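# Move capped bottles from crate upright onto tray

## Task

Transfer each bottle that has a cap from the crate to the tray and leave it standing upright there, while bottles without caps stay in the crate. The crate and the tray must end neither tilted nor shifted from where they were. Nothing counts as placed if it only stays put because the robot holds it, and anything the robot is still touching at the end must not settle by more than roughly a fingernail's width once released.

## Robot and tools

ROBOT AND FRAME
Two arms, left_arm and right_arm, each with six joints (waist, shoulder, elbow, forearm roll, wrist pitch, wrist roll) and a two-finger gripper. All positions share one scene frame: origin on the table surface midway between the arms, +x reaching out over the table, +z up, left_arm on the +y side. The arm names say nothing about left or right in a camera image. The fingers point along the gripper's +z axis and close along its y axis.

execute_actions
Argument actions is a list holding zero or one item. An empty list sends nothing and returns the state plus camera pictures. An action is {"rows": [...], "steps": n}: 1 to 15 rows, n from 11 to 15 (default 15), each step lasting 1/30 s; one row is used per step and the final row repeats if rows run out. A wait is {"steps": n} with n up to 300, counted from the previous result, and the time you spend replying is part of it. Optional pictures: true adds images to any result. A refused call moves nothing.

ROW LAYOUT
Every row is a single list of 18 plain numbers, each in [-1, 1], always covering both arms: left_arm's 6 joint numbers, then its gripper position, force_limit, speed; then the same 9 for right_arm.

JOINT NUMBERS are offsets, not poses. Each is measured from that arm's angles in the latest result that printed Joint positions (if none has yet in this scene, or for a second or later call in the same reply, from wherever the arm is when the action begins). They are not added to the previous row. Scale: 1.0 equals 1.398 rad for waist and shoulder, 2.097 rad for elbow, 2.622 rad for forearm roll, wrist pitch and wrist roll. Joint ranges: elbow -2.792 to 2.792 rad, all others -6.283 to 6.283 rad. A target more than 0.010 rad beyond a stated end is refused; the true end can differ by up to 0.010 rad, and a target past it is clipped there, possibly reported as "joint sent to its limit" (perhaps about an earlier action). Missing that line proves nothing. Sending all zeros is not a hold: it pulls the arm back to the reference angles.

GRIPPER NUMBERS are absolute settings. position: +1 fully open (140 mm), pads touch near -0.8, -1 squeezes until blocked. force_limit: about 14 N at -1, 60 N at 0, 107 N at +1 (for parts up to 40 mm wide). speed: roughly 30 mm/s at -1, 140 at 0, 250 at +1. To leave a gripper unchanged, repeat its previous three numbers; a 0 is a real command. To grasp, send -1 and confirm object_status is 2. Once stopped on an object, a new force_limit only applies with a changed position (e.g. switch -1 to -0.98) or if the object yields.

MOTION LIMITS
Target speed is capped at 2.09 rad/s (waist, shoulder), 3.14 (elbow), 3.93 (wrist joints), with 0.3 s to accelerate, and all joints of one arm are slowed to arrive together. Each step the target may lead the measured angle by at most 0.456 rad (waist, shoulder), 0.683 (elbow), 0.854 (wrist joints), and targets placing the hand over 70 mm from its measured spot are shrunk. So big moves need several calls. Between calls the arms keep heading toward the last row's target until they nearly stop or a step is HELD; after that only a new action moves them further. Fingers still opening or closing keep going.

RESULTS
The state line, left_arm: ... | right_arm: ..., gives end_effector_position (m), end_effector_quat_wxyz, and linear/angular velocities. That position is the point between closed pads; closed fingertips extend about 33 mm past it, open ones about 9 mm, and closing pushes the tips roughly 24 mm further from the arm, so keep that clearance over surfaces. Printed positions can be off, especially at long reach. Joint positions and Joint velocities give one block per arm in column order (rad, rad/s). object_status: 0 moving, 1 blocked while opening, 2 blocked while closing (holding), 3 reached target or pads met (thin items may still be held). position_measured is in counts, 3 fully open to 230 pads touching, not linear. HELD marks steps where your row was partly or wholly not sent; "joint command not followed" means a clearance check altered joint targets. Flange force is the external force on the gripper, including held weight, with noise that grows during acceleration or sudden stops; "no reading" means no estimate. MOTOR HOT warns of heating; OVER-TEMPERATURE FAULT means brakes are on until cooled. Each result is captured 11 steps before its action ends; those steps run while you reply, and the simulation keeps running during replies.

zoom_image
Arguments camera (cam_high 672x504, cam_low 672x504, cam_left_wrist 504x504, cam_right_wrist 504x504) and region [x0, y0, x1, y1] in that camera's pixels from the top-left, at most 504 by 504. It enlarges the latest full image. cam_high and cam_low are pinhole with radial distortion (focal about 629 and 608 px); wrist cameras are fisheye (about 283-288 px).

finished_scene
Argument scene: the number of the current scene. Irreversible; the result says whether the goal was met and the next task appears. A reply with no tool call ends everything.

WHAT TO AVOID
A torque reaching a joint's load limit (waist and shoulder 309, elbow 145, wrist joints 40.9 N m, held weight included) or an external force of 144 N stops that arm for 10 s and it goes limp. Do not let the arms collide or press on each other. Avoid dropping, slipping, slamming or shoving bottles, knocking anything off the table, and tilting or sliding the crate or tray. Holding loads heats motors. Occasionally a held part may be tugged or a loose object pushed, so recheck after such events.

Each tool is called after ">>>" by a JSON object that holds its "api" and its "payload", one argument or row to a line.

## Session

>>> {"api": "execute_actions", "payload": {
  "actions": []
}}

Scene clock: 0.00 s of 6600.00 s.
left_arm: end_effector_position=(+0.5720, +0.4918, +0.2452) position_measured=3 object_status=3 end_effector_quat_wxyz=(+0.130, +0.054, +0.686, +0.714) end_effector_velocity=(-0.000, -0.001, +0.000) end_effector_angular_velocity=(+0.000, -0.000, -0.001) | right_arm: end_effector_position=(+0.3056, -0.3410, +0.3686) position_measured=3 object_status=3 end_effector_quat_wxyz=(+0.135, +0.579, +0.781, -0.190) end_effector_velocity=(+0.000, -0.000, -0.000) end_effector_angular_velocity=(-0.001, -0.000, -0.000)
Joint positions: left_arm=[-0.376  0.489  2.086  1.359  1.765  3.592] | right_arm=[ 0.598 -0.009  1.773 -0.333  1.711  0.469]
Joint velocities: left_arm=[-0.001  0.    -0.    -0.     0.    -0.   ] | right_arm=[-0.     0.     0.    -0.001  0.     0.   ]
Flange force (N, the push that the arm receives, along the gripper's own x y z axes): no reading

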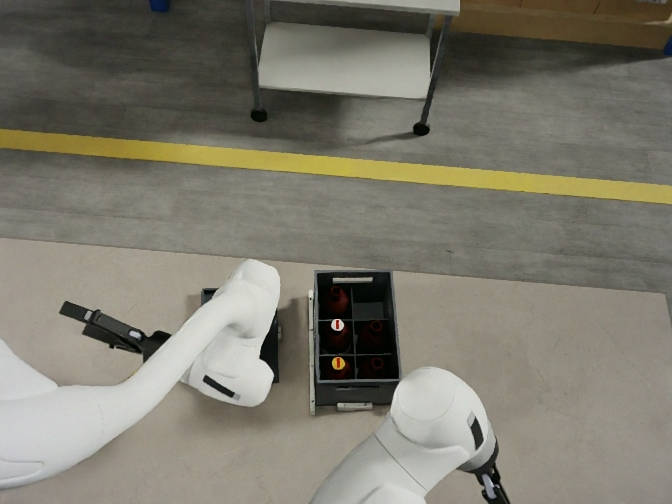

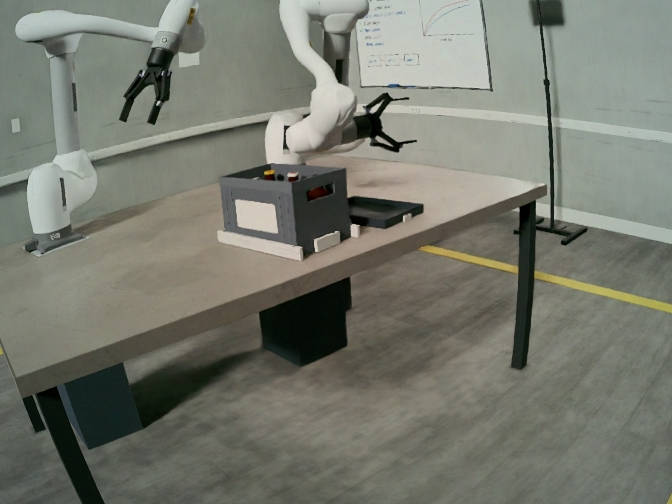

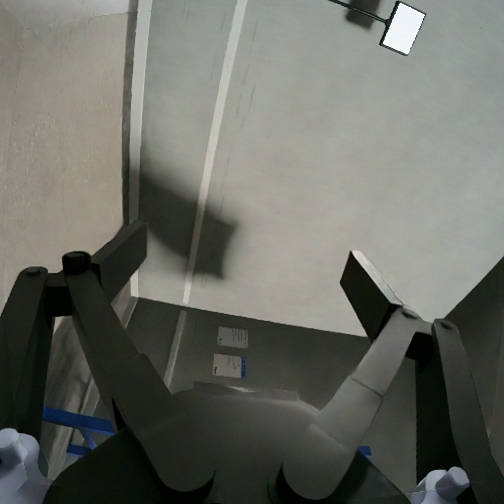

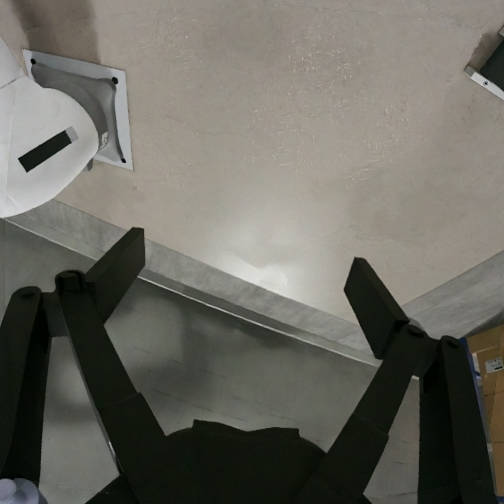

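>>> {"api": "execute_actions", "payload": {
  "actions": [
    {"rows":[[0.6,-0.15,0,0,0,0,1,0,0,0,0,0,0,0,0,1,0,0]]}
  ]
}}

>>> {"api": "execute_actions", "payload": {
  "actions": [
    {"steps":50}
  ]
}}

>>> {"api": "execute_actions", "payload": {
  "actions": [
    {"rows":[[0,0,0,0,0,0,1,0,0,-0.104,0.4288,-0.3223,0.127,-0.098,0.054,-0.1,0,0]]}
  ]
}}

>>> {"api": "execute_actions", "payload": {
  "actions": [
    {"steps":60}
  ],
  "pictures": true
}}

Scene clock: 0.77 s of 6600.00 s.
left_arm: end_effector_position=(+0.5689, +0.5127, +0.2527) position_measured=3 object_status=3 end_effector_quat_wxyz=(+0.123, +0.037, +0.689, +0.713) end_effector_velocity=(-0.071, +0.417, +0.151) end_effector_angular_velocity=(-0.147, -0.265, +0.664) | right_arm: end_effector_position=(+0.3056, -0.3410, +0.3686) position_measured=3 object_status=3 end_effector_quat_wxyz=(+0.135, +0.579, +0.781, -0.190) end_effector_velocity=(-0.001, +0.001, -0.000) end_effector_angular_velocity=(+0.002, +0.002, +0.002)
Joint positions: left_arm=[-0.343  0.474  2.086  1.359  1.765  3.592] | right_arm=[ 0.598 -0.009  1.773 -0.333  1.711  0.469]
Joint velocities: left_arm=[ 0.664 -0.303 -0.     0.    -0.    -0.   ] | right_arm=[ 0.    -0.     0.     0.002 -0.    -0.002]
Flange force (N, the push that the arm receives, along the gripper's own x y z axes): left_arm=[0.3 6.9 -1.3] | right_arm=[0.8 -0.5 -3.1]
Steps of this call (steps 1 to 19: nothing new was sent; steps 20 to 23: the first 4 steps of this action). Readings (joint positions | what the end effector reports):
20: left_arm=[-0.376 0.489 2.086 1.359 1.765 3.592] | right_arm=[0.598 -0.009 1.773 -0.333 1.711 0.469] | left_arm position_measured=3 object_status=3 | right_arm position_measured=3 object_status=3
21: left_arm=[-0.372 0.488 2.086 1.359 1.765 3.592] | right_arm=[0.598 -0.009 1.773 -0.333 1.711 0.469] | left_arm position_measured=3 object_status=3 | right_arm position_measured=3 object_status=3
23: the state above

Scene clock: 2.43 s of 6600.00 s.
left_arm: end_effector_position=(+0.3061, +0.9207, +0.3470) position_measured=3 object_status=3 end_effector_quat_wxyz=(-0.099, -0.305, +0.641, +0.698) end_effector_velocity=(-0.000, +0.000, +0.000) end_effector_angular_velocity=(+0.000, -0.000, +0.001) | right_arm: end_effector_position=(+0.3056, -0.3410, +0.3686) position_measured=3 object_status=3 end_effector_quat_wxyz=(+0.135, +0.579, +0.781, -0.190) end_effector_velocity=(-0.000, -0.000, +0.000) end_effector_angular_velocity=(-0.001, +0.001, +0.001)
Joint positions: left_arm=[0.463 0.28  2.086 1.359 1.765 3.592] | right_arm=[ 0.598 -0.009  1.773 -0.333  1.711  0.469]
Joint velocities: left_arm=[ 0.001  0.    -0.     0.     0.    -0.   ] | right_arm=[ 0.     0.     0.    -0.001  0.001 -0.001]
Flange force (N, the push that the arm receives, along the gripper's own x y z axes): left_arm=[-0.9 6.3 -4.0] | right_arm=[1.7 -5.0 -4.2]
Kept back: nothing.
Steps of this call (steps 1 to 11: the last 11 steps of your previous action; steps 12 to 50: the robot went on to your last target). Readings (joint positions | what the end effector reports):
1: left_arm=[-0.319 0.463 2.086 1.359 1.765 3.592] | right_arm=[0.598 -0.009 1.773 -0.333 1.711 0.469] | left_arm position_measured=3 object_status=3 | right_arm position_measured=3 object_status=3
2: left_arm=[-0.296 0.453 2.086 1.359 1.765 3.592] | right_arm=[0.598 -0.009 1.773 -0.333 1.711 0.469] | left_arm position_measured=3 object_status=3 | right_arm position_measured=3 object_status=3
4: left_arm=[-0.254 0.436 2.086 1.359 1.765 3.592] | right_arm=[0.598 -0.009 1.773 -0.333 1.711 0.469] | left_arm position_measured=3 object_status=3 | right_arm position_measured=3 object_status=3
8: left_arm=[-0.170 0.407 2.086 1.359 1.765 3.592] | right_arm=[0.598 -0.009 1.773 -0.333 1.711 0.469] | left_arm position_measured=3 object_status=3 | right_arm position_measured=3 object_status=3
50: the state above

Scene clock: 2.57 s of 6600.00 s.
left_arm: end_effector_position=(+0.3061, +0.9207, +0.3470) position_measured=3 object_status=3 end_effector_quat_wxyz=(-0.099, -0.305, +0.641, +0.698) end_effector_velocity=(-0.000, +0.000, +0.000) end_effector_angular_velocity=(+0.000, +0.001, +0.001) | right_arm: end_effector_position=(+0.3262, -0.3182, +0.3712) position_measured=21 object_status=0 end_effector_quat_wxyz=(+0.126, +0.590, +0.779, -0.172) end_effector_velocity=(+0.368, +0.390, +0.045) end_effector_angular_velocity=(+0.685, -0.210, -0.310)
Joint positions: left_arm=[0.463 0.28  2.086 1.359 1.765 3.592] | right_arm=[ 0.588  0.023  1.726 -0.309  1.693  0.479]
Joint velocities: left_arm=[ 0.001  0.     0.    -0.     0.001  0.   ] | right_arm=[-0.18   0.559 -0.828  0.4   -0.314  0.169]
Flange force (N, the push that the arm receives, along the gripper's own x y z axes): left_arm=[-0.7 7.3 -3.3] | right_arm=[2.9 2.3 -6.6]
Steps of this call (steps 1 to 4: the first 4 steps of this action). Readings (joint positions | what the end effector reports):
1: left_arm=[0.463 0.280 2.086 1.359 1.765 3.592] | right_arm=[0.598 -0.009 1.773 -0.333 1.711 0.469] | left_arm position_measured=3 object_status=3 | right_arm position_measured=3 object_status=0
2: left_arm=[0.463 0.280 2.086 1.359 1.765 3.592] | right_arm=[0.597 -0.005 1.768 -0.331 1.709 0.470] | left_arm position_measured=3 object_status=3 | right_arm position_measured=6 object_status=0
4: the state above

Scene clock: 4.57 s of 6600.00 s.
left_arm: end_effector_position=(+0.3061, +0.9207, +0.3470) position_measured=3 object_status=3 end_effector_quat_wxyz=(-0.099, -0.305, +0.641, +0.698) end_effector_velocity=(+0.000, +0.000, -0.000) end_effector_angular_velocity=(-0.001, -0.000, -0.001) | right_arm: end_effector_position=(+0.6554, -0.0441, +0.2697) position_measured=141 object_status=3 end_effector_quat_wxyz=(+0.000, +0.708, +0.707, -0.000) end_effector_velocity=(+0.000, +0.000, -0.001) end_effector_angular_velocity=(+0.001, +0.001, +0.001)
Joint positions: left_arm=[0.463 0.28  2.086 1.359 1.765 3.592] | right_arm=[ 0.453  0.591  1.097 -0.     1.454  0.61 ]
Joint velocities: left_arm=[-0.     0.     0.    -0.    -0.001  0.   ] | right_arm=[-0.     0.001  0.     0.001 -0.    -0.002]
Flange force (N, the push that the arm receives, along the gripper's own x y z axes): left_arm=[-0.2 6.5 -3.6] | right_arm=[-0.3 -5.4 -3.2]
Kept back: nothing.
Steps of this call (steps 1 to 11: the last 11 steps of your previous action; steps 12 to 60: the robot went on to your last target). Readings (joint positions | what the end effector reports):
1: left_arm=[0.463 0.280 2.086 1.359 1.765 3.592] | right_arm=[0.583 0.041 1.699 -0.297 1.683 0.484] | left_arm position_measured=3 object_status=3 | right_arm position_measured=29 object_status=0
2: left_arm=[0.463 0.280 2.086 1.359 1.765 3.592] | right_arm=[0.578 0.058 1.676 -0.285 1.674 0.489] | left_arm position_measured=3 object_status=3 | right_arm position_measured=37 object_status=0
4: left_arm=[0.463 0.280 2.086 1.359 1.765 3.592] | right_arm=[0.568 0.091 1.633 -0.264 1.658 0.498] | left_arm position_measured=3 object_status=3 | right_arm position_measured=52 object_status=0
8: left_arm=[0.463 0.280 2.086 1.359 1.765 3.592] | right_arm=[0.551 0.161 1.551 -0.224 1.626 0.515] | left_arm position_measured=3 object_status=3 | right_arm position_measured=82 object_status=0
60: the state above
All arms were judged still, so your last target was given up. Only a new action makes them travel on or press farther. Fingers that are still opening or closing keep moving.

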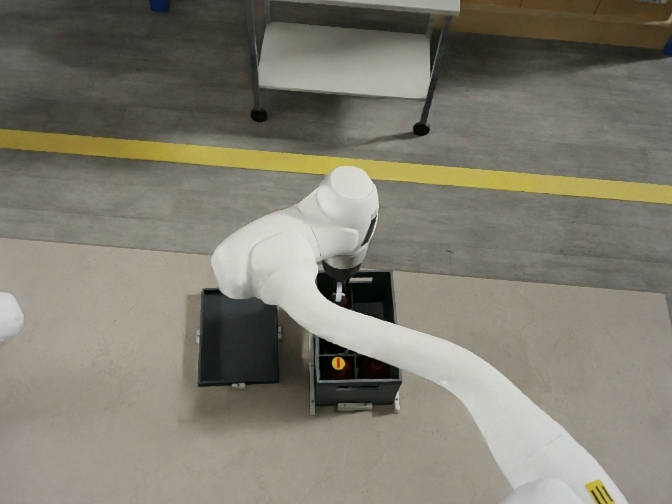

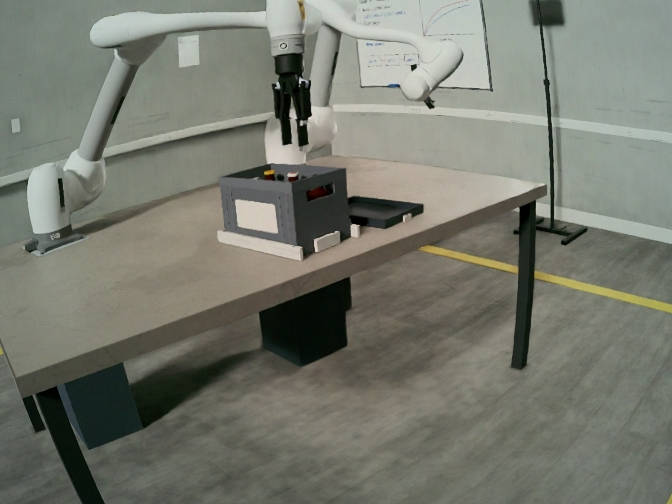

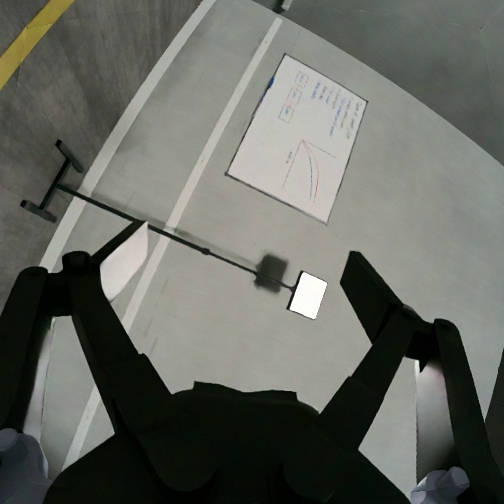

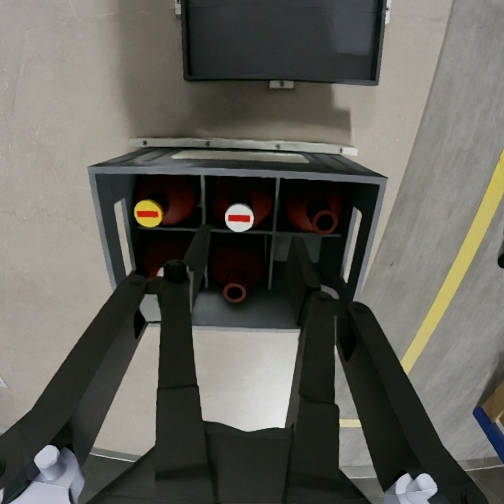

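>>> {"api": "execute_actions", "payload": {
  "actions": [
    {"rows":[[0,0,0,0,0,0,1,0,0,0.002,0.0043,0.0559,0,-0.047,0.001,-0.1,0,0]]}
  ]
}}

>>> {"api": "execute_actions", "payload": {
  "actions": [
    {"steps":25}
  ],
  "pictures": true
}}

Scene clock: 5.70 s of 6600.00 s.
left_arm: end_effector_position=(+0.3061, +0.9207, +0.3470) position_measured=3 object_status=3 end_effector_quat_wxyz=(-0.099, -0.305, +0.641, +0.698) end_effector_velocity=(-0.000, +0.000, -0.000) end_effector_angular_velocity=(-0.000, -0.000, +0.000) | right_arm: end_effector_position=(+0.6529, -0.0448, +0.2413) position_measured=141 object_status=3 end_effector_quat_wxyz=(+0.000, +0.708, +0.706, +0.001) end_effector_velocity=(-0.073, -0.027, -0.529) end_effector_angular_velocity=(-0.031, +0.044, +0.003)
Joint positions: left_arm=[0.463 0.28  2.086 1.359 1.765 3.592] | right_arm=[0.454 0.593 1.145 0.    1.403 0.612]
Joint velocities: left_arm=[ 0.001 -0.     0.    -0.    -0.001  0.   ] | right_arm=[ 0.022  0.057  0.866 -0.    -0.869  0.019]
Flange force (N, the push that the arm receives, along the gripper's own x y z axes): left_arm=[-0.1 5.5 -4.6] | right_arm=[4.4 -3.7 -2.5]
Steps of this call (steps 1 to 30: nothing new was sent; steps 31 to 34: the first 4 steps of this action). Readings (joint positions | what the end effector reports):
31: left_arm=[0.463 0.280 2.086 1.359 1.765 3.592] | right_arm=[0.453 0.591 1.097 -0.000 1.454 0.610] | left_arm position_measured=3 object_status=3 | right_arm position_measured=141 object_status=3
32: left_arm=[0.463 0.280 2.086 1.359 1.765 3.592] | right_arm=[0.453 0.591 1.102 0.000 1.448 0.611] | left_arm position_measured=3 object_status=3 | right_arm position_measured=141 object_status=3
34: the state above

Scene clock: 6.53 s of 6600.00 s.
left_arm: end_effector_position=(+0.3061, +0.9207, +0.3470) position_measured=3 object_status=3 end_effector_quat_wxyz=(-0.099, -0.305, +0.641, +0.698) end_effector_velocity=(-0.001, +0.000, +0.000) end_effector_angular_velocity=(-0.000, +0.000, +0.001) | right_arm: end_effector_position=(+0.6463, -0.0474, +0.1999) position_measured=141 object_status=3 end_effector_quat_wxyz=(+0.000, +0.708, +0.707, -0.000) end_effector_velocity=(+0.000, -0.000, -0.000) end_effector_angular_velocity=(-0.001, +0.000, +0.001)
Joint positions: left_arm=[0.463 0.28  2.086 1.359 1.765 3.592] | right_arm=[ 0.456  0.597  1.214 -0.     1.331  0.613]
Joint velocities: left_arm=[ 0.001  0.    -0.    -0.     0.     0.   ] | right_arm=[ 0.     0.    -0.    -0.     0.    -0.001]
Flange force (N, the push that the arm receives, along the gripper's own x y z axes): left_arm=[0.9 7.9 -5.6] | right_arm=[-0.7 -4.2 -4.2]
Kept back: nothing.
Steps of this call (steps 1 to 11: the last 11 steps of your previous action; steps 12 to 25: the robot went on to your last target). Readings (joint positions | what the end effector reports):
1: left_arm=[0.463 0.280 2.086 1.359 1.765 3.592] | right_arm=[0.455 0.595 1.172 0.000 1.375 0.612] | left_arm position_measured=3 object_status=3 | right_arm position_measured=141 object_status=3
2: left_arm=[0.463 0.280 2.086 1.359 1.765 3.592] | right_arm=[0.455 0.596 1.192 0.000 1.355 0.613] | left_arm position_measured=3 object_status=3 | right_arm position_measured=141 object_status=3
4: left_arm=[0.463 0.280 2.086 1.359 1.765 3.592] | right_arm=[0.456 0.597 1.209 -0.000 1.336 0.613] | left_arm position_measured=3 object_status=3 | right_arm position_measured=141 object_status=3
8: left_arm=[0.463 0.280 2.086 1.359 1.765 3.592] | right_arm=[0.456 0.597 1.213 -0.000 1.331 0.613] | left_arm position_measured=3 object_status=3 | right_arm position_measured=141 object_status=3
25: the state above

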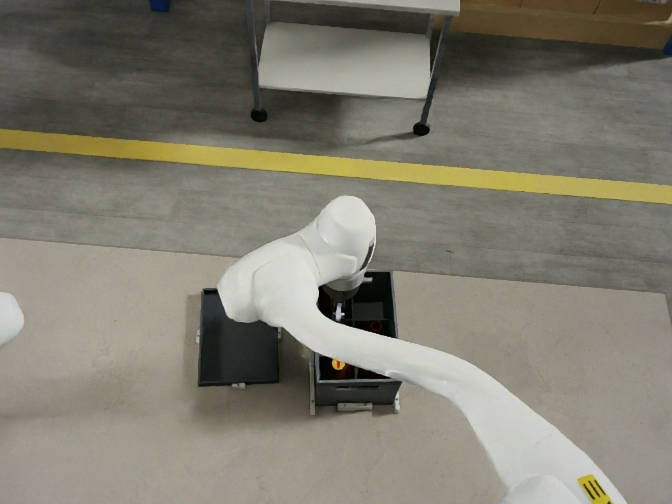

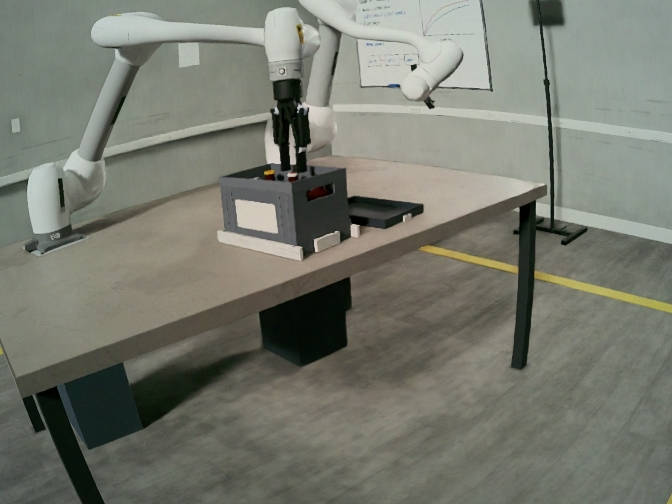

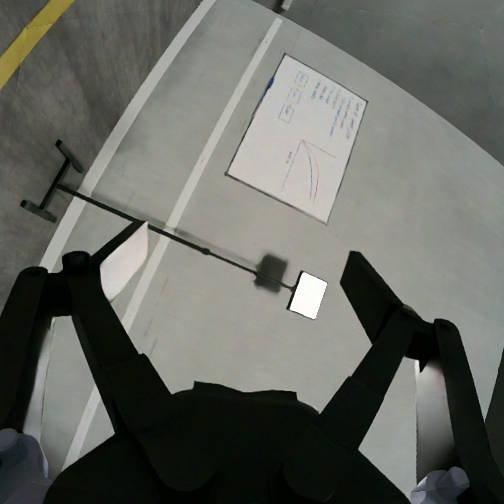

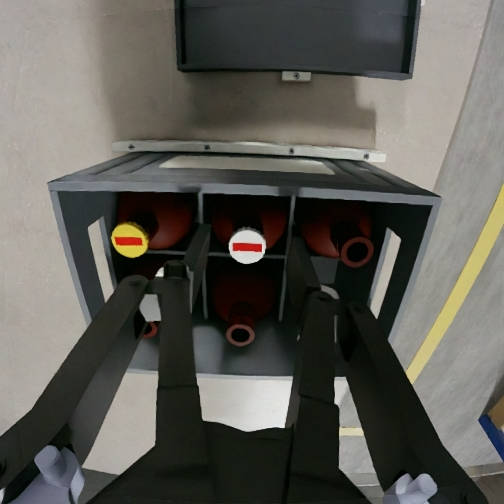

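>>> {"api": "execute_actions", "payload": {
  "actions": [
    {"rows":[[0,0,0,0,0,0,1,0,0,-0.0025,0.0057,0.0176,0,-0.0172,0,-0.1,0,0]]}
  ]
}}

>>> {"api": "execute_actions", "payload": {
  "actions": [
    {"steps":20}
  ]
}}

>>> {"api": "execute_actions", "payload": {
  "actions": [
    {"rows":[[0,0,0,0,0,0,1,0,0,0,0,0,0,0,0,-1,0,-0.5]]}
  ]
}}

>>> {"api": "execute_actions", "payload": {
  "actions": [
    {"steps":25}
  ],
  "pictures": true
}}

Scene clock: 7.37 s of 6600.00 s.
left_arm: end_effector_position=(+0.3061, +0.9207, +0.3470) position_measured=3 object_status=3 end_effector_quat_wxyz=(-0.099, -0.305, +0.641, +0.698) end_effector_velocity=(-0.000, +0.000, +0.000) end_effector_angular_velocity=(-0.000, -0.000, +0.000) | right_arm: end_effector_position=(+0.6461, -0.0500, +0.1810) position_measured=141 object_status=3 end_effector_quat_wxyz=(+0.000, +0.708, +0.706, -0.000) end_effector_velocity=(-0.005, -0.030, -0.172) end_effector_angular_velocity=(-0.018, +0.027, -0.022)
Joint positions: left_arm=[0.463 0.28  2.086 1.359 1.765 3.592] | right_arm=[ 0.454  0.602  1.24  -0.     1.3    0.613]
Joint velocities: left_arm=[ 0. -0. -0. -0.  0.  0.] | right_arm=[-0.024  0.06   0.221  0.001 -0.248 -0.002]
Flange force (N, the push that the arm receives, along the gripper's own x y z axes): left_arm=[-0.7 6.8 -2.2] | right_arm=[1.7 4.1 -0.9]
Steps of this call (steps 1 to 15: the robot went on to your last target; steps 16 to 21: nothing new was sent; steps 22 to 25: the first 4 steps of this action). Readings (joint positions | what the end effector reports):
22: left_arm=[0.463 0.280 2.086 1.359 1.765 3.592] | right_arm=[0.456 0.597 1.215 -0.000 1.330 0.613] | left_arm position_measured=3 object_status=3 | right_arm position_measured=141 object_status=3
23: left_arm=[0.463 0.280 2.086 1.359 1.765 3.592] | right_arm=[0.456 0.597 1.219 -0.000 1.324 0.613] | left_arm position_measured=3 object_status=3 | right_arm position_measured=141 object_status=3
25: the state above

Scene clock: 8.03 s of 6600.00 s.
left_arm: end_effector_position=(+0.3061, +0.9207, +0.3470) position_measured=3 object_status=3 end_effector_quat_wxyz=(-0.099, -0.305, +0.641, +0.698) end_effector_velocity=(+0.001, -0.000, -0.000) end_effector_angular_velocity=(-0.000, -0.000, -0.001) | right_arm: end_effector_position=(+0.6463, -0.0512, +0.1729) position_measured=141 object_status=3 end_effector_quat_wxyz=(+0.000, +0.709, +0.705, +0.000) end_effector_velocity=(+0.000, -0.000, -0.000) end_effector_angular_velocity=(-0.000, +0.000, -0.001)
Joint positions: left_arm=[0.463 0.28  2.086 1.359 1.765 3.592] | right_arm=[ 0.452  0.605  1.251 -0.     1.286  0.613]
Joint velocities: left_arm=[-0.001  0.    -0.    -0.    -0.    -0.   ] | right_arm=[-0.001  0.    -0.     0.     0.     0.   ]
Flange force (N, the push that the arm receives, along the gripper's own x y z axes): left_arm=[-1.9 4.0 -2.1] | right_arm=[-0.4 -5.1 -4.3]
Kept back: nothing.
Steps of this call (steps 1 to 11: the last 11 steps of your previous action; steps 12 to 20: the robot went on to your last target). Readings (joint positions | what the end effector reports):
1: left_arm=[0.463 0.280 2.086 1.359 1.765 3.592] | right_arm=[0.453 0.603 1.245 -0.000 1.294 0.613] | left_arm position_measured=3 object_status=3 | right_arm position_measured=141 object_status=3
2: left_arm=[0.463 0.280 2.086 1.359 1.765 3.592] | right_arm=[0.453 0.604 1.248 -0.000 1.290 0.613] | left_arm position_measured=3 object_status=3 | right_arm position_measured=141 object_status=3
4: left_arm=[0.463 0.280 2.086 1.359 1.765 3.592] | right_arm=[0.453 0.604 1.250 -0.000 1.287 0.613] | left_arm position_measured=3 object_status=3 | right_arm position_measured=141 object_status=3
8: left_arm=[0.463 0.280 2.086 1.359 1.765 3.592] | right_arm=[0.452 0.605 1.251 -0.000 1.286 0.613] | left_arm position_measured=3 object_status=3 | right_arm position_measured=141 object_status=3
20: the state above

Scene clock: 8.17 s of 6600.00 s.
left_arm: end_effector_position=(+0.3061, +0.9207, +0.3470) position_measured=3 object_status=3 end_effector_quat_wxyz=(-0.099, -0.305, +0.641, +0.698) end_effector_velocity=(-0.000, -0.000, +0.000) end_effector_angular_velocity=(+0.001, +0.001, +0.001) | right_arm: end_effector_position=(+0.6463, -0.0512, +0.1728) position_measured=153 object_status=0 end_effector_quat_wxyz=(+0.000, +0.709, +0.705, +0.000) end_effector_velocity=(+0.000, -0.000, +0.000) end_effector_angular_velocity=(+0.000, -0.001, -0.000)
Joint positions: left_arm=[0.463 0.28  2.086 1.359 1.765 3.592] | right_arm=[ 0.452  0.605  1.251 -0.     1.286  0.613]
Joint velocities: left_arm=[ 0.     0.     0.     0.     0.001 -0.   ] | right_arm=[-0.    -0.    -0.    -0.001 -0.001  0.   ]
Flange force (N, the push that the arm receives, along the gripper's own x y z axes): left_arm=[1.0 8.3 -3.1] | right_arm=[-0.8 -4.3 -3.7]
Steps of this call (steps 1 to 4: the first 4 steps of this action). Readings (joint positions | what the end effector reports):
1: left_arm=[0.463 0.280 2.086 1.359 1.765 3.592] | right_arm=[0.452 0.605 1.251 -0.000 1.286 0.613] | left_arm position_measured=3 object_status=3 | right_arm position_measured=141 object_status=0
2: left_arm=[0.463 0.280 2.086 1.359 1.765 3.592] | right_arm=[0.452 0.605 1.251 -0.000 1.286 0.613] | left_arm position_measured=3 object_status=3 | right_arm position_measured=143 object_status=0
4: the state above

Scene clock: 9.00 s of 6600.00 s.
left_arm: end_effector_position=(+0.3061, +0.9207, +0.3470) position_measured=3 object_status=3 end_effector_quat_wxyz=(-0.099, -0.305, +0.641, +0.698) end_effector_velocity=(-0.000, +0.000, +0.000) end_effector_angular_velocity=(-0.000, -0.000, -0.000) | right_arm: end_effector_position=(+0.6463, -0.0512, +0.1728) position_measured=194 object_status=2 end_effector_quat_wxyz=(+0.000, +0.709, +0.705, +0.000) end_effector_velocity=(+0.000, -0.000, +0.000) end_effector_angular_velocity=(+0.000, -0.001, +0.001)
Joint positions: left_arm=[0.463 0.28  2.086 1.359 1.765 3.592] | right_arm=[ 0.452  0.605  1.251 -0.     1.286  0.613]
Joint velocities: left_arm=[ 0.    -0.     0.     0.    -0.001  0.   ] | right_arm=[-0.    -0.001  0.    -0.    -0.    -0.001]
Flange force (N, the push that the arm receives, along the gripper's own x y z axes): left_arm=[-0.5 5.9 -3.9] | right_arm=[0.7 -5.6 -13.1]
Kept back: nothing.
Steps of this call (steps 1 to 11: the last 11 steps of your previous action; steps 12 to 15: the robot went on to your last target; steps 16 to 25: nothing new was sent). Readings (joint positions | what the end effector reports):
1: left_arm=[0.463 0.280 2.086 1.359 1.765 3.592] | right_arm=[0.452 0.605 1.251 -0.000 1.286 0.613] | left_arm position_measured=3 object_status=3 | right_arm position_measured=157 object_status=0
2: left_arm=[0.463 0.280 2.086 1.359 1.765 3.592] | right_arm=[0.452 0.605 1.251 -0.000 1.286 0.613] | left_arm position_measured=3 object_status=3 | right_arm position_measured=162 object_status=0
4: left_arm=[0.463 0.280 2.086 1.359 1.765 3.592] | right_arm=[0.452 0.605 1.251 -0.000 1.286 0.613] | left_arm position_measured=3 object_status=3 | right_arm position_measured=171 object_status=0
8: left_arm=[0.463 0.280 2.086 1.359 1.765 3.592] | right_arm=[0.452 0.605 1.251 -0.000 1.286 0.613] | left_arm position_measured=3 object_status=3 | right_arm position_measured=189 object_status=0
25: the state above
All arms were judged still, so your last target was given up. Only a new action makes them travel on or press farther. Fingers that are still opening or closing keep moving.

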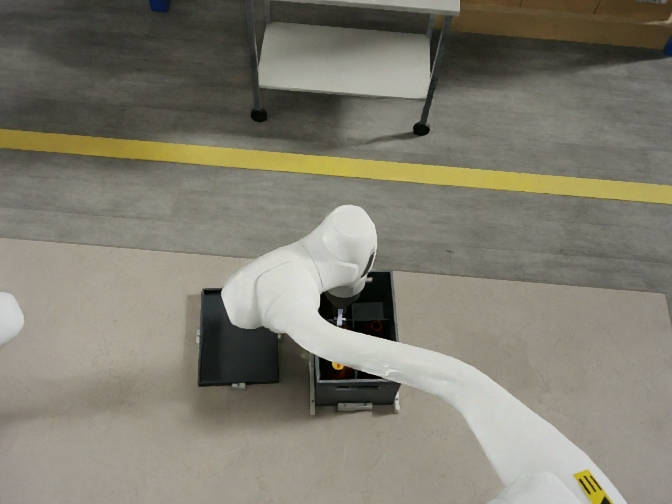

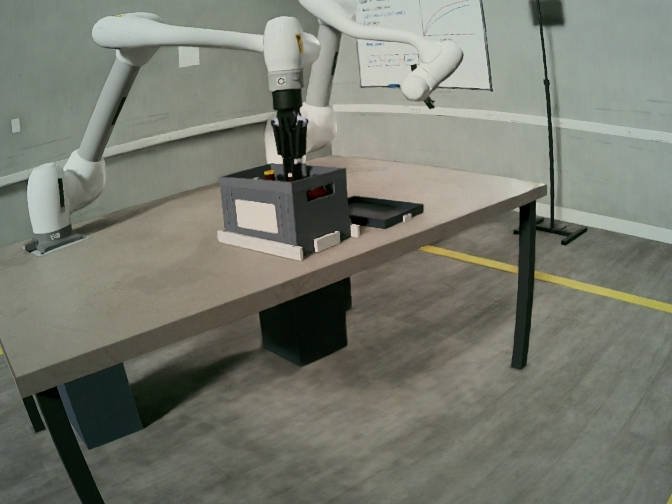

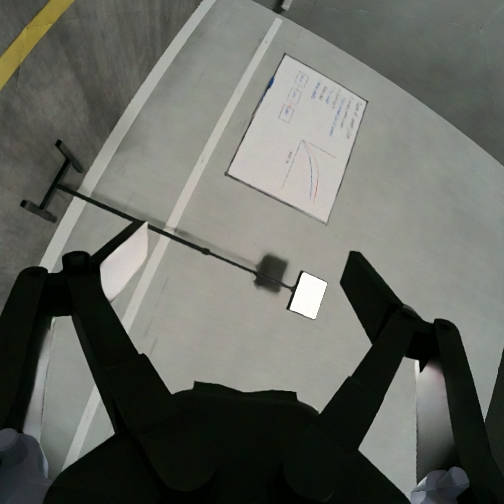

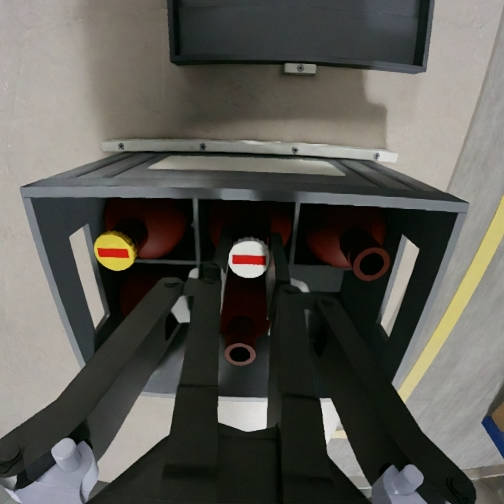

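>>> {"api": "execute_actions", "payload": {
  "actions": [
    {"rows":[[0,0,0,0,0,0,1,0,0,0,-0.0243,-0.0585,0,0.0596,0,-1,0,-0.5]]}
  ]
}}

>>> {"api": "execute_actions", "payload": {
  "actions": [
    {"steps":22}
  ]
}}

>>> {"api": "execute_actions", "payload": {
  "actions": [
    {"rows":[[0,0,0,0,0,0,1,0,0,0,-0.0036,-0.0987,0,0.0809,0,-1,0,-0.5]]}
  ]
}}

>>> {"api": "execute_actions", "payload": {
  "actions": [
    {"steps":25}
  ]
}}

>>> {"api": "execute_actions", "payload": {
  "actions": [
    {"rows":[[0,0,0,0,0,0,1,0,0,0.094,0,0,0,0,0.05,-1,0,-0.5]]}
  ]
}}

>>> {"api": "execute_actions", "payload": {
  "actions": [
    {"steps":25}
  ]
}}

>>> {"api": "execute_actions", "payload": {
  "actions": [
    {"rows":[[0,0,0,0,0,0,1,0,0,0,0.2986,-0.2074,0,0.0067,0,-1,0,-0.5]]}
  ]
}}

>>> {"api": "execute_actions", "payload": {
  "actions": [
    {"steps":45}
  ],
  "pictures": true
}}

Scene clock: 10.33 s of 6600.00 s.
left_arm: end_effector_position=(+0.3061, +0.9207, +0.3470) position_measured=3 object_status=3 end_effector_quat_wxyz=(-0.099, -0.305, +0.641, +0.698) end_effector_velocity=(+0.000, -0.000, -0.000) end_effector_angular_velocity=(-0.000, +0.000, -0.001) | right_arm: end_effector_position=(+0.6477, -0.0504, +0.2070) position_measured=194 object_status=2 end_effector_quat_wxyz=(+0.000, +0.709, +0.705, -0.000) end_effector_velocity=(+0.035, +0.023, +0.588) end_effector_angular_velocity=(+0.060, -0.087, +0.000)
Joint positions: left_arm=[0.463 0.28  2.086 1.359 1.765 3.592] | right_arm=[ 0.452  0.593  1.207 -0.     1.342  0.613]
Joint velocities: left_arm=[-0.001  0.     0.    -0.    -0.     0.   ] | right_arm=[-0.    -0.219 -0.721 -0.     0.835 -0.001]
Flange force (N, the push that the arm receives, along the gripper's own x y z axes): left_arm=[0.1 8.2 -5.1] | right_arm=[2.9 -4.0 -0.9]
Steps of this call (steps 1 to 36: nothing new was sent; steps 37 to 40: the first 4 steps of this action). Readings (joint positions | what the end effector reports):
37: left_arm=[0.463 0.280 2.086 1.359 1.765 3.592] | right_arm=[0.452 0.605 1.251 -0.000 1.286 0.613] | left_arm position_measured=3 object_status=3 | right_arm position_measured=194 object_status=2
38: left_arm=[0.463 0.280 2.086 1.359 1.765 3.592] | right_arm=[0.452 0.604 1.247 -0.000 1.292 0.613] | left_arm position_measured=3 object_status=3 | right_arm position_measured=194 object_status=2
40: the state above

Scene clock: 11.07 s of 6600.00 s.
left_arm: end_effector_position=(+0.3061, +0.9207, +0.3470) position_measured=3 object_status=3 end_effector_quat_wxyz=(-0.099, -0.305, +0.641, +0.698) end_effector_velocity=(-0.000, +0.000, -0.000) end_effector_angular_velocity=(-0.000, -0.000, -0.000) | right_arm: end_effector_position=(+0.6468, -0.0509, +0.2701) position_measured=194 object_status=2 end_effector_quat_wxyz=(+0.000, +0.709, +0.705, +0.000) end_effector_velocity=(+0.000, -0.000, +0.000) end_effector_angular_velocity=(+0.000, -0.001, -0.001)
Joint positions: left_arm=[0.463 0.28  2.086 1.359 1.765 3.592] | right_arm=[ 0.452  0.571  1.129 -0.     1.442  0.613]
Joint velocities: left_arm=[ 0. -0.  0.  0. -0. -0.] | right_arm=[-0. -0. -0. -0. -0.  0.]
Flange force (N, the push that the arm receives, along the gripper's own x y z axes): left_arm=[1.6 7.9 -3.4] | right_arm=[-0.7 -4.0 1.4]
Kept back: nothing.
Steps of this call (steps 1 to 11: the last 11 steps of your previous action; steps 12 to 22: the robot went on to your last target). Readings (joint positions | what the end effector reports):
1: left_arm=[0.463 0.280 2.086 1.359 1.765 3.592] | right_arm=[0.452 0.586 1.185 -0.000 1.369 0.613] | left_arm position_measured=3 object_status=3 | right_arm position_measured=194 object_status=2
2: left_arm=[0.463 0.280 2.086 1.359 1.765 3.592] | right_arm=[0.452 0.581 1.167 -0.000 1.392 0.613] | left_arm position_measured=3 object_status=3 | right_arm position_measured=194 object_status=2
4: left_arm=[0.463 0.280 2.086 1.359 1.765 3.592] | right_arm=[0.452 0.574 1.141 -0.000 1.425 0.613] | left_arm position_measured=3 object_status=3 | right_arm position_measured=194 object_status=2
8: left_arm=[0.463 0.280 2.086 1.359 1.765 3.592] | right_arm=[0.452 0.571 1.130 -0.000 1.440 0.613] | left_arm position_measured=3 object_status=3 | right_arm position_measured=194 object_status=2
22: the state above

Scene clock: 11.20 s of 6600.00 s.
left_arm: end_effector_position=(+0.3061, +0.9207, +0.3470) position_measured=3 object_status=3 end_effector_quat_wxyz=(-0.099, -0.305, +0.641, +0.698) end_effector_velocity=(-0.000, +0.000, +0.000) end_effector_angular_velocity=(-0.000, -0.001, +0.000) | right_arm: end_effector_position=(+0.6485, -0.0497, +0.2979) position_measured=194 object_status=2 end_effector_quat_wxyz=(+0.000, +0.709, +0.705, -0.000) end_effector_velocity=(+0.031, +0.021, +0.525) end_effector_angular_velocity=(+0.019, -0.027, +0.003)
Joint positions: left_arm=[0.463 0.28  2.086 1.359 1.765 3.592] | right_arm=[ 0.452  0.57   1.08  -0.     1.492  0.613]
Joint velocities: left_arm=[ 0.    -0.    -0.    -0.    -0.001 -0.   ] | right_arm=[-0.    -0.027 -0.898  0.     0.892 -0.003]
Flange force (N, the push that the arm receives, along the gripper's own x y z axes): left_arm=[0.2 8.3 -5.0] | right_arm=[-1.9 -7.2 3.0]
Steps of this call (steps 1 to 4: the first 4 steps of this action). Readings (joint positions | what the end effector reports):
1: left_arm=[0.463 0.280 2.086 1.359 1.765 3.592] | right_arm=[0.452 0.571 1.128 -0.000 1.442 0.613] | left_arm position_measured=3 object_status=3 | right_arm position_measured=194 object_status=2
2: left_arm=[0.463 0.280 2.086 1.359 1.765 3.592] | right_arm=[0.452 0.571 1.123 -0.000 1.448 0.613] | left_arm position_measured=3 object_status=3 | right_arm position_measured=194 object_status=2
4: the state above

Scene clock: 12.03 s of 6600.00 s.
left_arm: end_effector_position=(+0.3061, +0.9207, +0.3470) position_measured=3 object_status=3 end_effector_quat_wxyz=(-0.099, -0.305, +0.641, +0.698) end_effector_velocity=(+0.000, -0.000, +0.000) end_effector_angular_velocity=(+0.001, +0.000, +0.000) | right_arm: end_effector_position=(+0.6468, -0.0509, +0.3901) position_measured=194 object_status=2 end_effector_quat_wxyz=(+0.000, +0.709, +0.705, +0.000) end_effector_velocity=(-0.000, +0.000, -0.000) end_effector_angular_velocity=(+0.001, +0.001, +0.001)
Joint positions: left_arm=[0.463 0.28  2.086 1.359 1.765 3.592] | right_arm=[ 0.452  0.566  0.922 -0.     1.654  0.613]
Joint velocities: left_arm=[-0.001 -0.     0.     0.     0.001 -0.   ] | right_arm=[-0.     0.    -0.     0.001  0.001 -0.001]
Flange force (N, the push that the arm receives, along the gripper's own x y z axes): left_arm=[2.0 7.7 -3.7] | right_arm=[-0.4 -5.3 3.1]
Kept back: nothing.
Steps of this call (steps 1 to 11: the last 11 steps of your previous action; steps 12 to 25: the robot went on to your last target). Readings (joint positions | what the end effector reports):
1: left_arm=[0.463 0.280 2.086 1.359 1.765 3.592] | right_arm=[0.452 0.569 1.050 -0.000 1.522 0.613] | left_arm position_measured=3 object_status=3 | right_arm position_measured=194 object_status=2
2: left_arm=[0.463 0.280 2.086 1.359 1.765 3.592] | right_arm=[0.452 0.568 1.024 -0.000 1.548 0.613] | left_arm position_measured=3 object_status=3 | right_arm position_measured=194 object_status=2
4: left_arm=[0.463 0.280 2.086 1.359 1.765 3.592] | right_arm=[0.452 0.567 0.976 -0.000 1.598 0.613] | left_arm position_measured=3 object_status=3 | right_arm position_measured=194 object_status=2
8: left_arm=[0.463 0.280 2.086 1.359 1.765 3.592] | right_arm=[0.452 0.566 0.927 -0.000 1.648 0.613] | left_arm position_measured=3 object_status=3 | right_arm position_measured=194 object_status=2
25: the state above

Scene clock: 12.17 s of 6600.00 s.
left_arm: end_effector_position=(+0.3061, +0.9207, +0.3470) position_measured=3 object_status=3 end_effector_quat_wxyz=(-0.099, -0.305, +0.641, +0.698) end_effector_velocity=(-0.000, -0.000, +0.000) end_effector_angular_velocity=(+0.001, +0.000, +0.001) | right_arm: end_effector_position=(+0.6292, -0.0283, +0.3900) position_measured=194 object_status=2 end_effector_quat_wxyz=(+0.000, +0.709, +0.705, +0.000) end_effector_velocity=(-0.329, +0.407, -0.000) end_effector_angular_velocity=(-0.002, -0.001, +0.015)
Joint positions: left_arm=[0.463 0.28  2.086 1.359 1.765 3.592] | right_arm=[ 0.484  0.566  0.922 -0.     1.654  0.646]
Joint velocities: left_arm=[-0.     0.    -0.    -0.     0.001 -0.   ] | right_arm=[ 0.589  0.     0.    -0.003  0.     0.573]
Flange force (N, the push that the arm receives, along the gripper's own x y z axes): left_arm=[-1.3 2.7 -4.4] | right_arm=[-4.8 -7.9 4.2]
Steps of this call (steps 1 to 4: the first 4 steps of this action). Readings (joint positions | what the end effector reports):
1: left_arm=[0.463 0.280 2.086 1.359 1.765 3.592] | right_arm=[0.452 0.566 0.922 -0.000 1.654 0.613] | left_arm position_measured=3 object_status=3 | right_arm position_measured=194 object_status=2
2: left_arm=[0.463 0.280 2.086 1.359 1.765 3.592] | right_arm=[0.456 0.566 0.922 -0.000 1.654 0.617] | left_arm position_measured=3 object_status=3 | right_arm position_measured=194 object_status=2
4: the state above

Scene clock: 13.00 s of 6600.00 s.
left_arm: end_effector_position=(+0.3061, +0.9207, +0.3470) position_measured=3 object_status=3 end_effector_quat_wxyz=(-0.099, -0.305, +0.641, +0.698) end_effector_velocity=(+0.000, +0.000, -0.000) end_effector_angular_velocity=(-0.001, -0.000, -0.000) | right_arm: end_effector_position=(+0.5703, +0.0375, +0.3901) position_measured=194 object_status=2 end_effector_quat_wxyz=(+0.000, +0.709, +0.706, +0.000) end_effector_velocity=(-0.000, +0.000, -0.000) end_effector_angular_velocity=(+0.000, -0.000, -0.000)
Joint positions: left_arm=[0.463 0.28  2.086 1.359 1.765 3.592] | right_arm=[ 0.584  0.566  0.922 -0.     1.654  0.744]
Joint velocities: left_arm=[ 0.     0.     0.    -0.    -0.001 -0.   ] | right_arm=[ 0.     0.     0.     0.    -0.001  0.001]
Flange force (N, the push that the arm receives, along the gripper's own x y z axes): left_arm=[0.1 5.6 -5.1] | right_arm=[-0.9 -4.9 2.1]
Kept back: nothing.
Steps of this call (steps 1 to 11: the last 11 steps of your previous action; steps 12 to 25: the robot went on to your last target). Readings (joint positions | what the end effector reports):
1: left_arm=[0.463 0.280 2.086 1.359 1.765 3.592] | right_arm=[0.504 0.566 0.922 -0.000 1.654 0.664] | left_arm position_measured=3 object_status=3 | right_arm position_measured=194 object_status=2
2: left_arm=[0.463 0.280 2.086 1.359 1.765 3.592] | right_arm=[0.521 0.566 0.922 -0.000 1.654 0.681] | left_arm position_measured=3 object_status=3 | right_arm position_measured=194 object_status=2
4: left_arm=[0.463 0.280 2.086 1.359 1.765 3.592] | right_arm=[0.552 0.566 0.922 -0.000 1.654 0.713] | left_arm position_measured=3 object_status=3 | right_arm position_measured=194 object_status=2
8: left_arm=[0.463 0.280 2.086 1.359 1.765 3.592] | right_arm=[0.581 0.566 0.922 -0.000 1.654 0.741] | left_arm position_measured=3 object_status=3 | right_arm position_measured=194 object_status=2
25: the state above

Scene clock: 13.13 s of 6600.00 s.
left_arm: end_effector_position=(+0.3061, +0.9207, +0.3470) position_measured=3 object_status=3 end_effector_quat_wxyz=(-0.099, -0.305, +0.641, +0.698) end_effector_velocity=(+0.000, -0.000, -0.000) end_effector_angular_velocity=(+0.000, -0.000, -0.000) | right_arm: end_effector_position=(+0.5830, +0.0493, +0.3802) position_measured=194 object_status=2 end_effector_quat_wxyz=(+0.000, +0.709, +0.706, +0.001) end_effector_velocity=(+0.250, +0.226, -0.225) end_effector_angular_velocity=(-0.011, +0.011, -0.002)
Joint positions: left_arm=[0.463 0.28  2.086 1.359 1.765 3.592] | right_arm=[ 0.584  0.598  0.887 -0.     1.655  0.744]
Joint velocities: left_arm=[-0.  0.  0.  0.  0. -0.] | right_arm=[-0.001  0.669 -0.685 -0.001  0.032  0.001]
Flange force (N, the push that the arm receives, along the gripper's own x y z axes): left_arm=[-0.4 6.7 -4.2] | right_arm=[-0.5 -2.3 2.8]
Steps of this call (steps 1 to 4: the first 4 steps of this action). Readings (joint positions | what the end effector reports):
1: left_arm=[0.463 0.280 2.086 1.359 1.765 3.592] | right_arm=[0.584 0.566 0.921 -0.000 1.654 0.744] | left_arm position_measured=3 object_status=3 | right_arm position_measured=194 object_status=2
2: left_arm=[0.463 0.280 2.086 1.359 1.765 3.592] | right_arm=[0.584 0.569 0.918 -0.000 1.654 0.744] | left_arm position_measured=3 object_status=3 | right_arm position_measured=194 object_status=2
4: the state above

Scene clock: 14.63 s of 6600.00 s.
left_arm: end_effector_position=(+0.3061, +0.9207, +0.3470) position_measured=3 object_status=3 end_effector_quat_wxyz=(-0.099, -0.305, +0.641, +0.698) end_effector_velocity=(+0.001, -0.001, +0.000) end_effector_angular_velocity=(+0.000, +0.000, -0.001) | right_arm: end_effector_position=(+0.7053, +0.1607, +0.2201) position_measured=194 object_status=2 end_effector_quat_wxyz=(+0.000, +0.709, +0.705, +0.000) end_effector_velocity=(-0.000, +0.000, -0.000) end_effector_angular_velocity=(+0.001, +0.002, -0.000)
Joint positions: left_arm=[0.463 0.28  2.086 1.359 1.765 3.592] | right_arm=[ 0.584  0.983  0.487 -0.     1.672  0.744]
Joint velocities: left_arm=[-0.001  0.    -0.    -0.     0.     0.   ] | right_arm=[-0.     0.    -0.     0.002  0.     0.   ]
Flange force (N, the push that the arm receives, along the gripper's own x y z axes): left_arm=[0.5 9.4 -3.6] | right_arm=no reading
Kept back: nothing.
Steps of this call (steps 1 to 11: the last 11 steps of your previous action; steps 12 to 45: the robot went on to your last target). Readings (joint positions | what the end effector reports):
1: left_arm=[0.463 0.280 2.086 1.359 1.765 3.592] | right_arm=[0.584 0.624 0.861 -0.000 1.656 0.744] | left_arm position_measured=3 object_status=3 | right_arm position_measured=194 object_status=2
2: left_arm=[0.463 0.280 2.086 1.359 1.765 3.592] | right_arm=[0.584 0.649 0.835 -0.000 1.657 0.744] | left_arm position_measured=3 object_status=3 | right_arm position_measured=194 object_status=2
4: left_arm=[0.463 0.280 2.086 1.359 1.765 3.592] | right_arm=[0.584 0.694 0.787 -0.000 1.659 0.744] | left_arm position_measured=3 object_status=3 | right_arm position_measured=194 object_status=2
8: left_arm=[0.463 0.280 2.086 1.359 1.765 3.592] | right_arm=[0.584 0.784 0.694 -0.000 1.663 0.744] | left_arm position_measured=3 object_status=3 | right_arm position_measured=194 object_status=2
45: the state above
All arms were judged still, so your last target was given up. Only a new action makes them travel on or press farther. Fingers that are still opening or closing keep moving.

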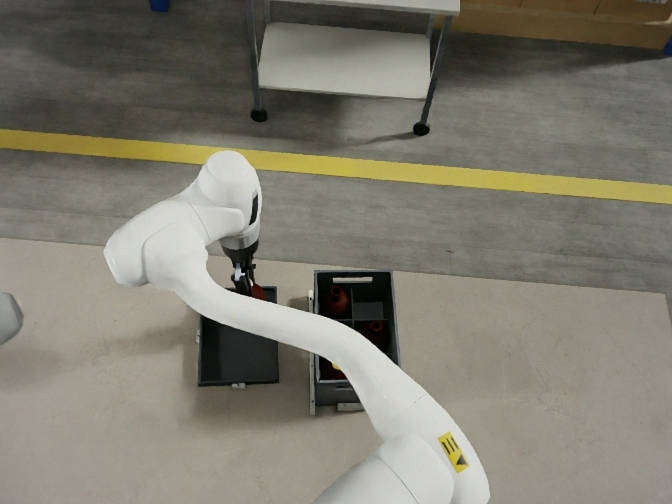

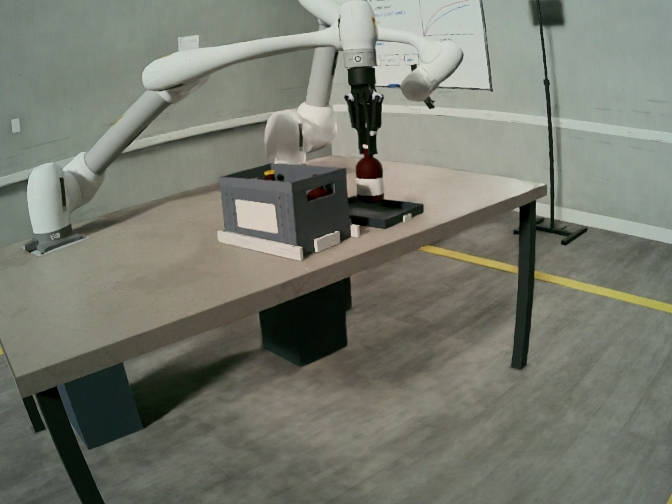

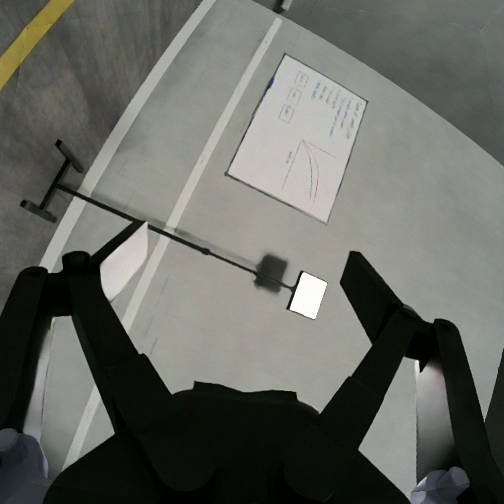

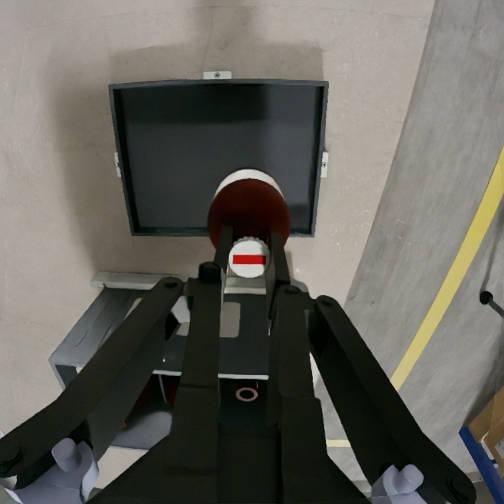

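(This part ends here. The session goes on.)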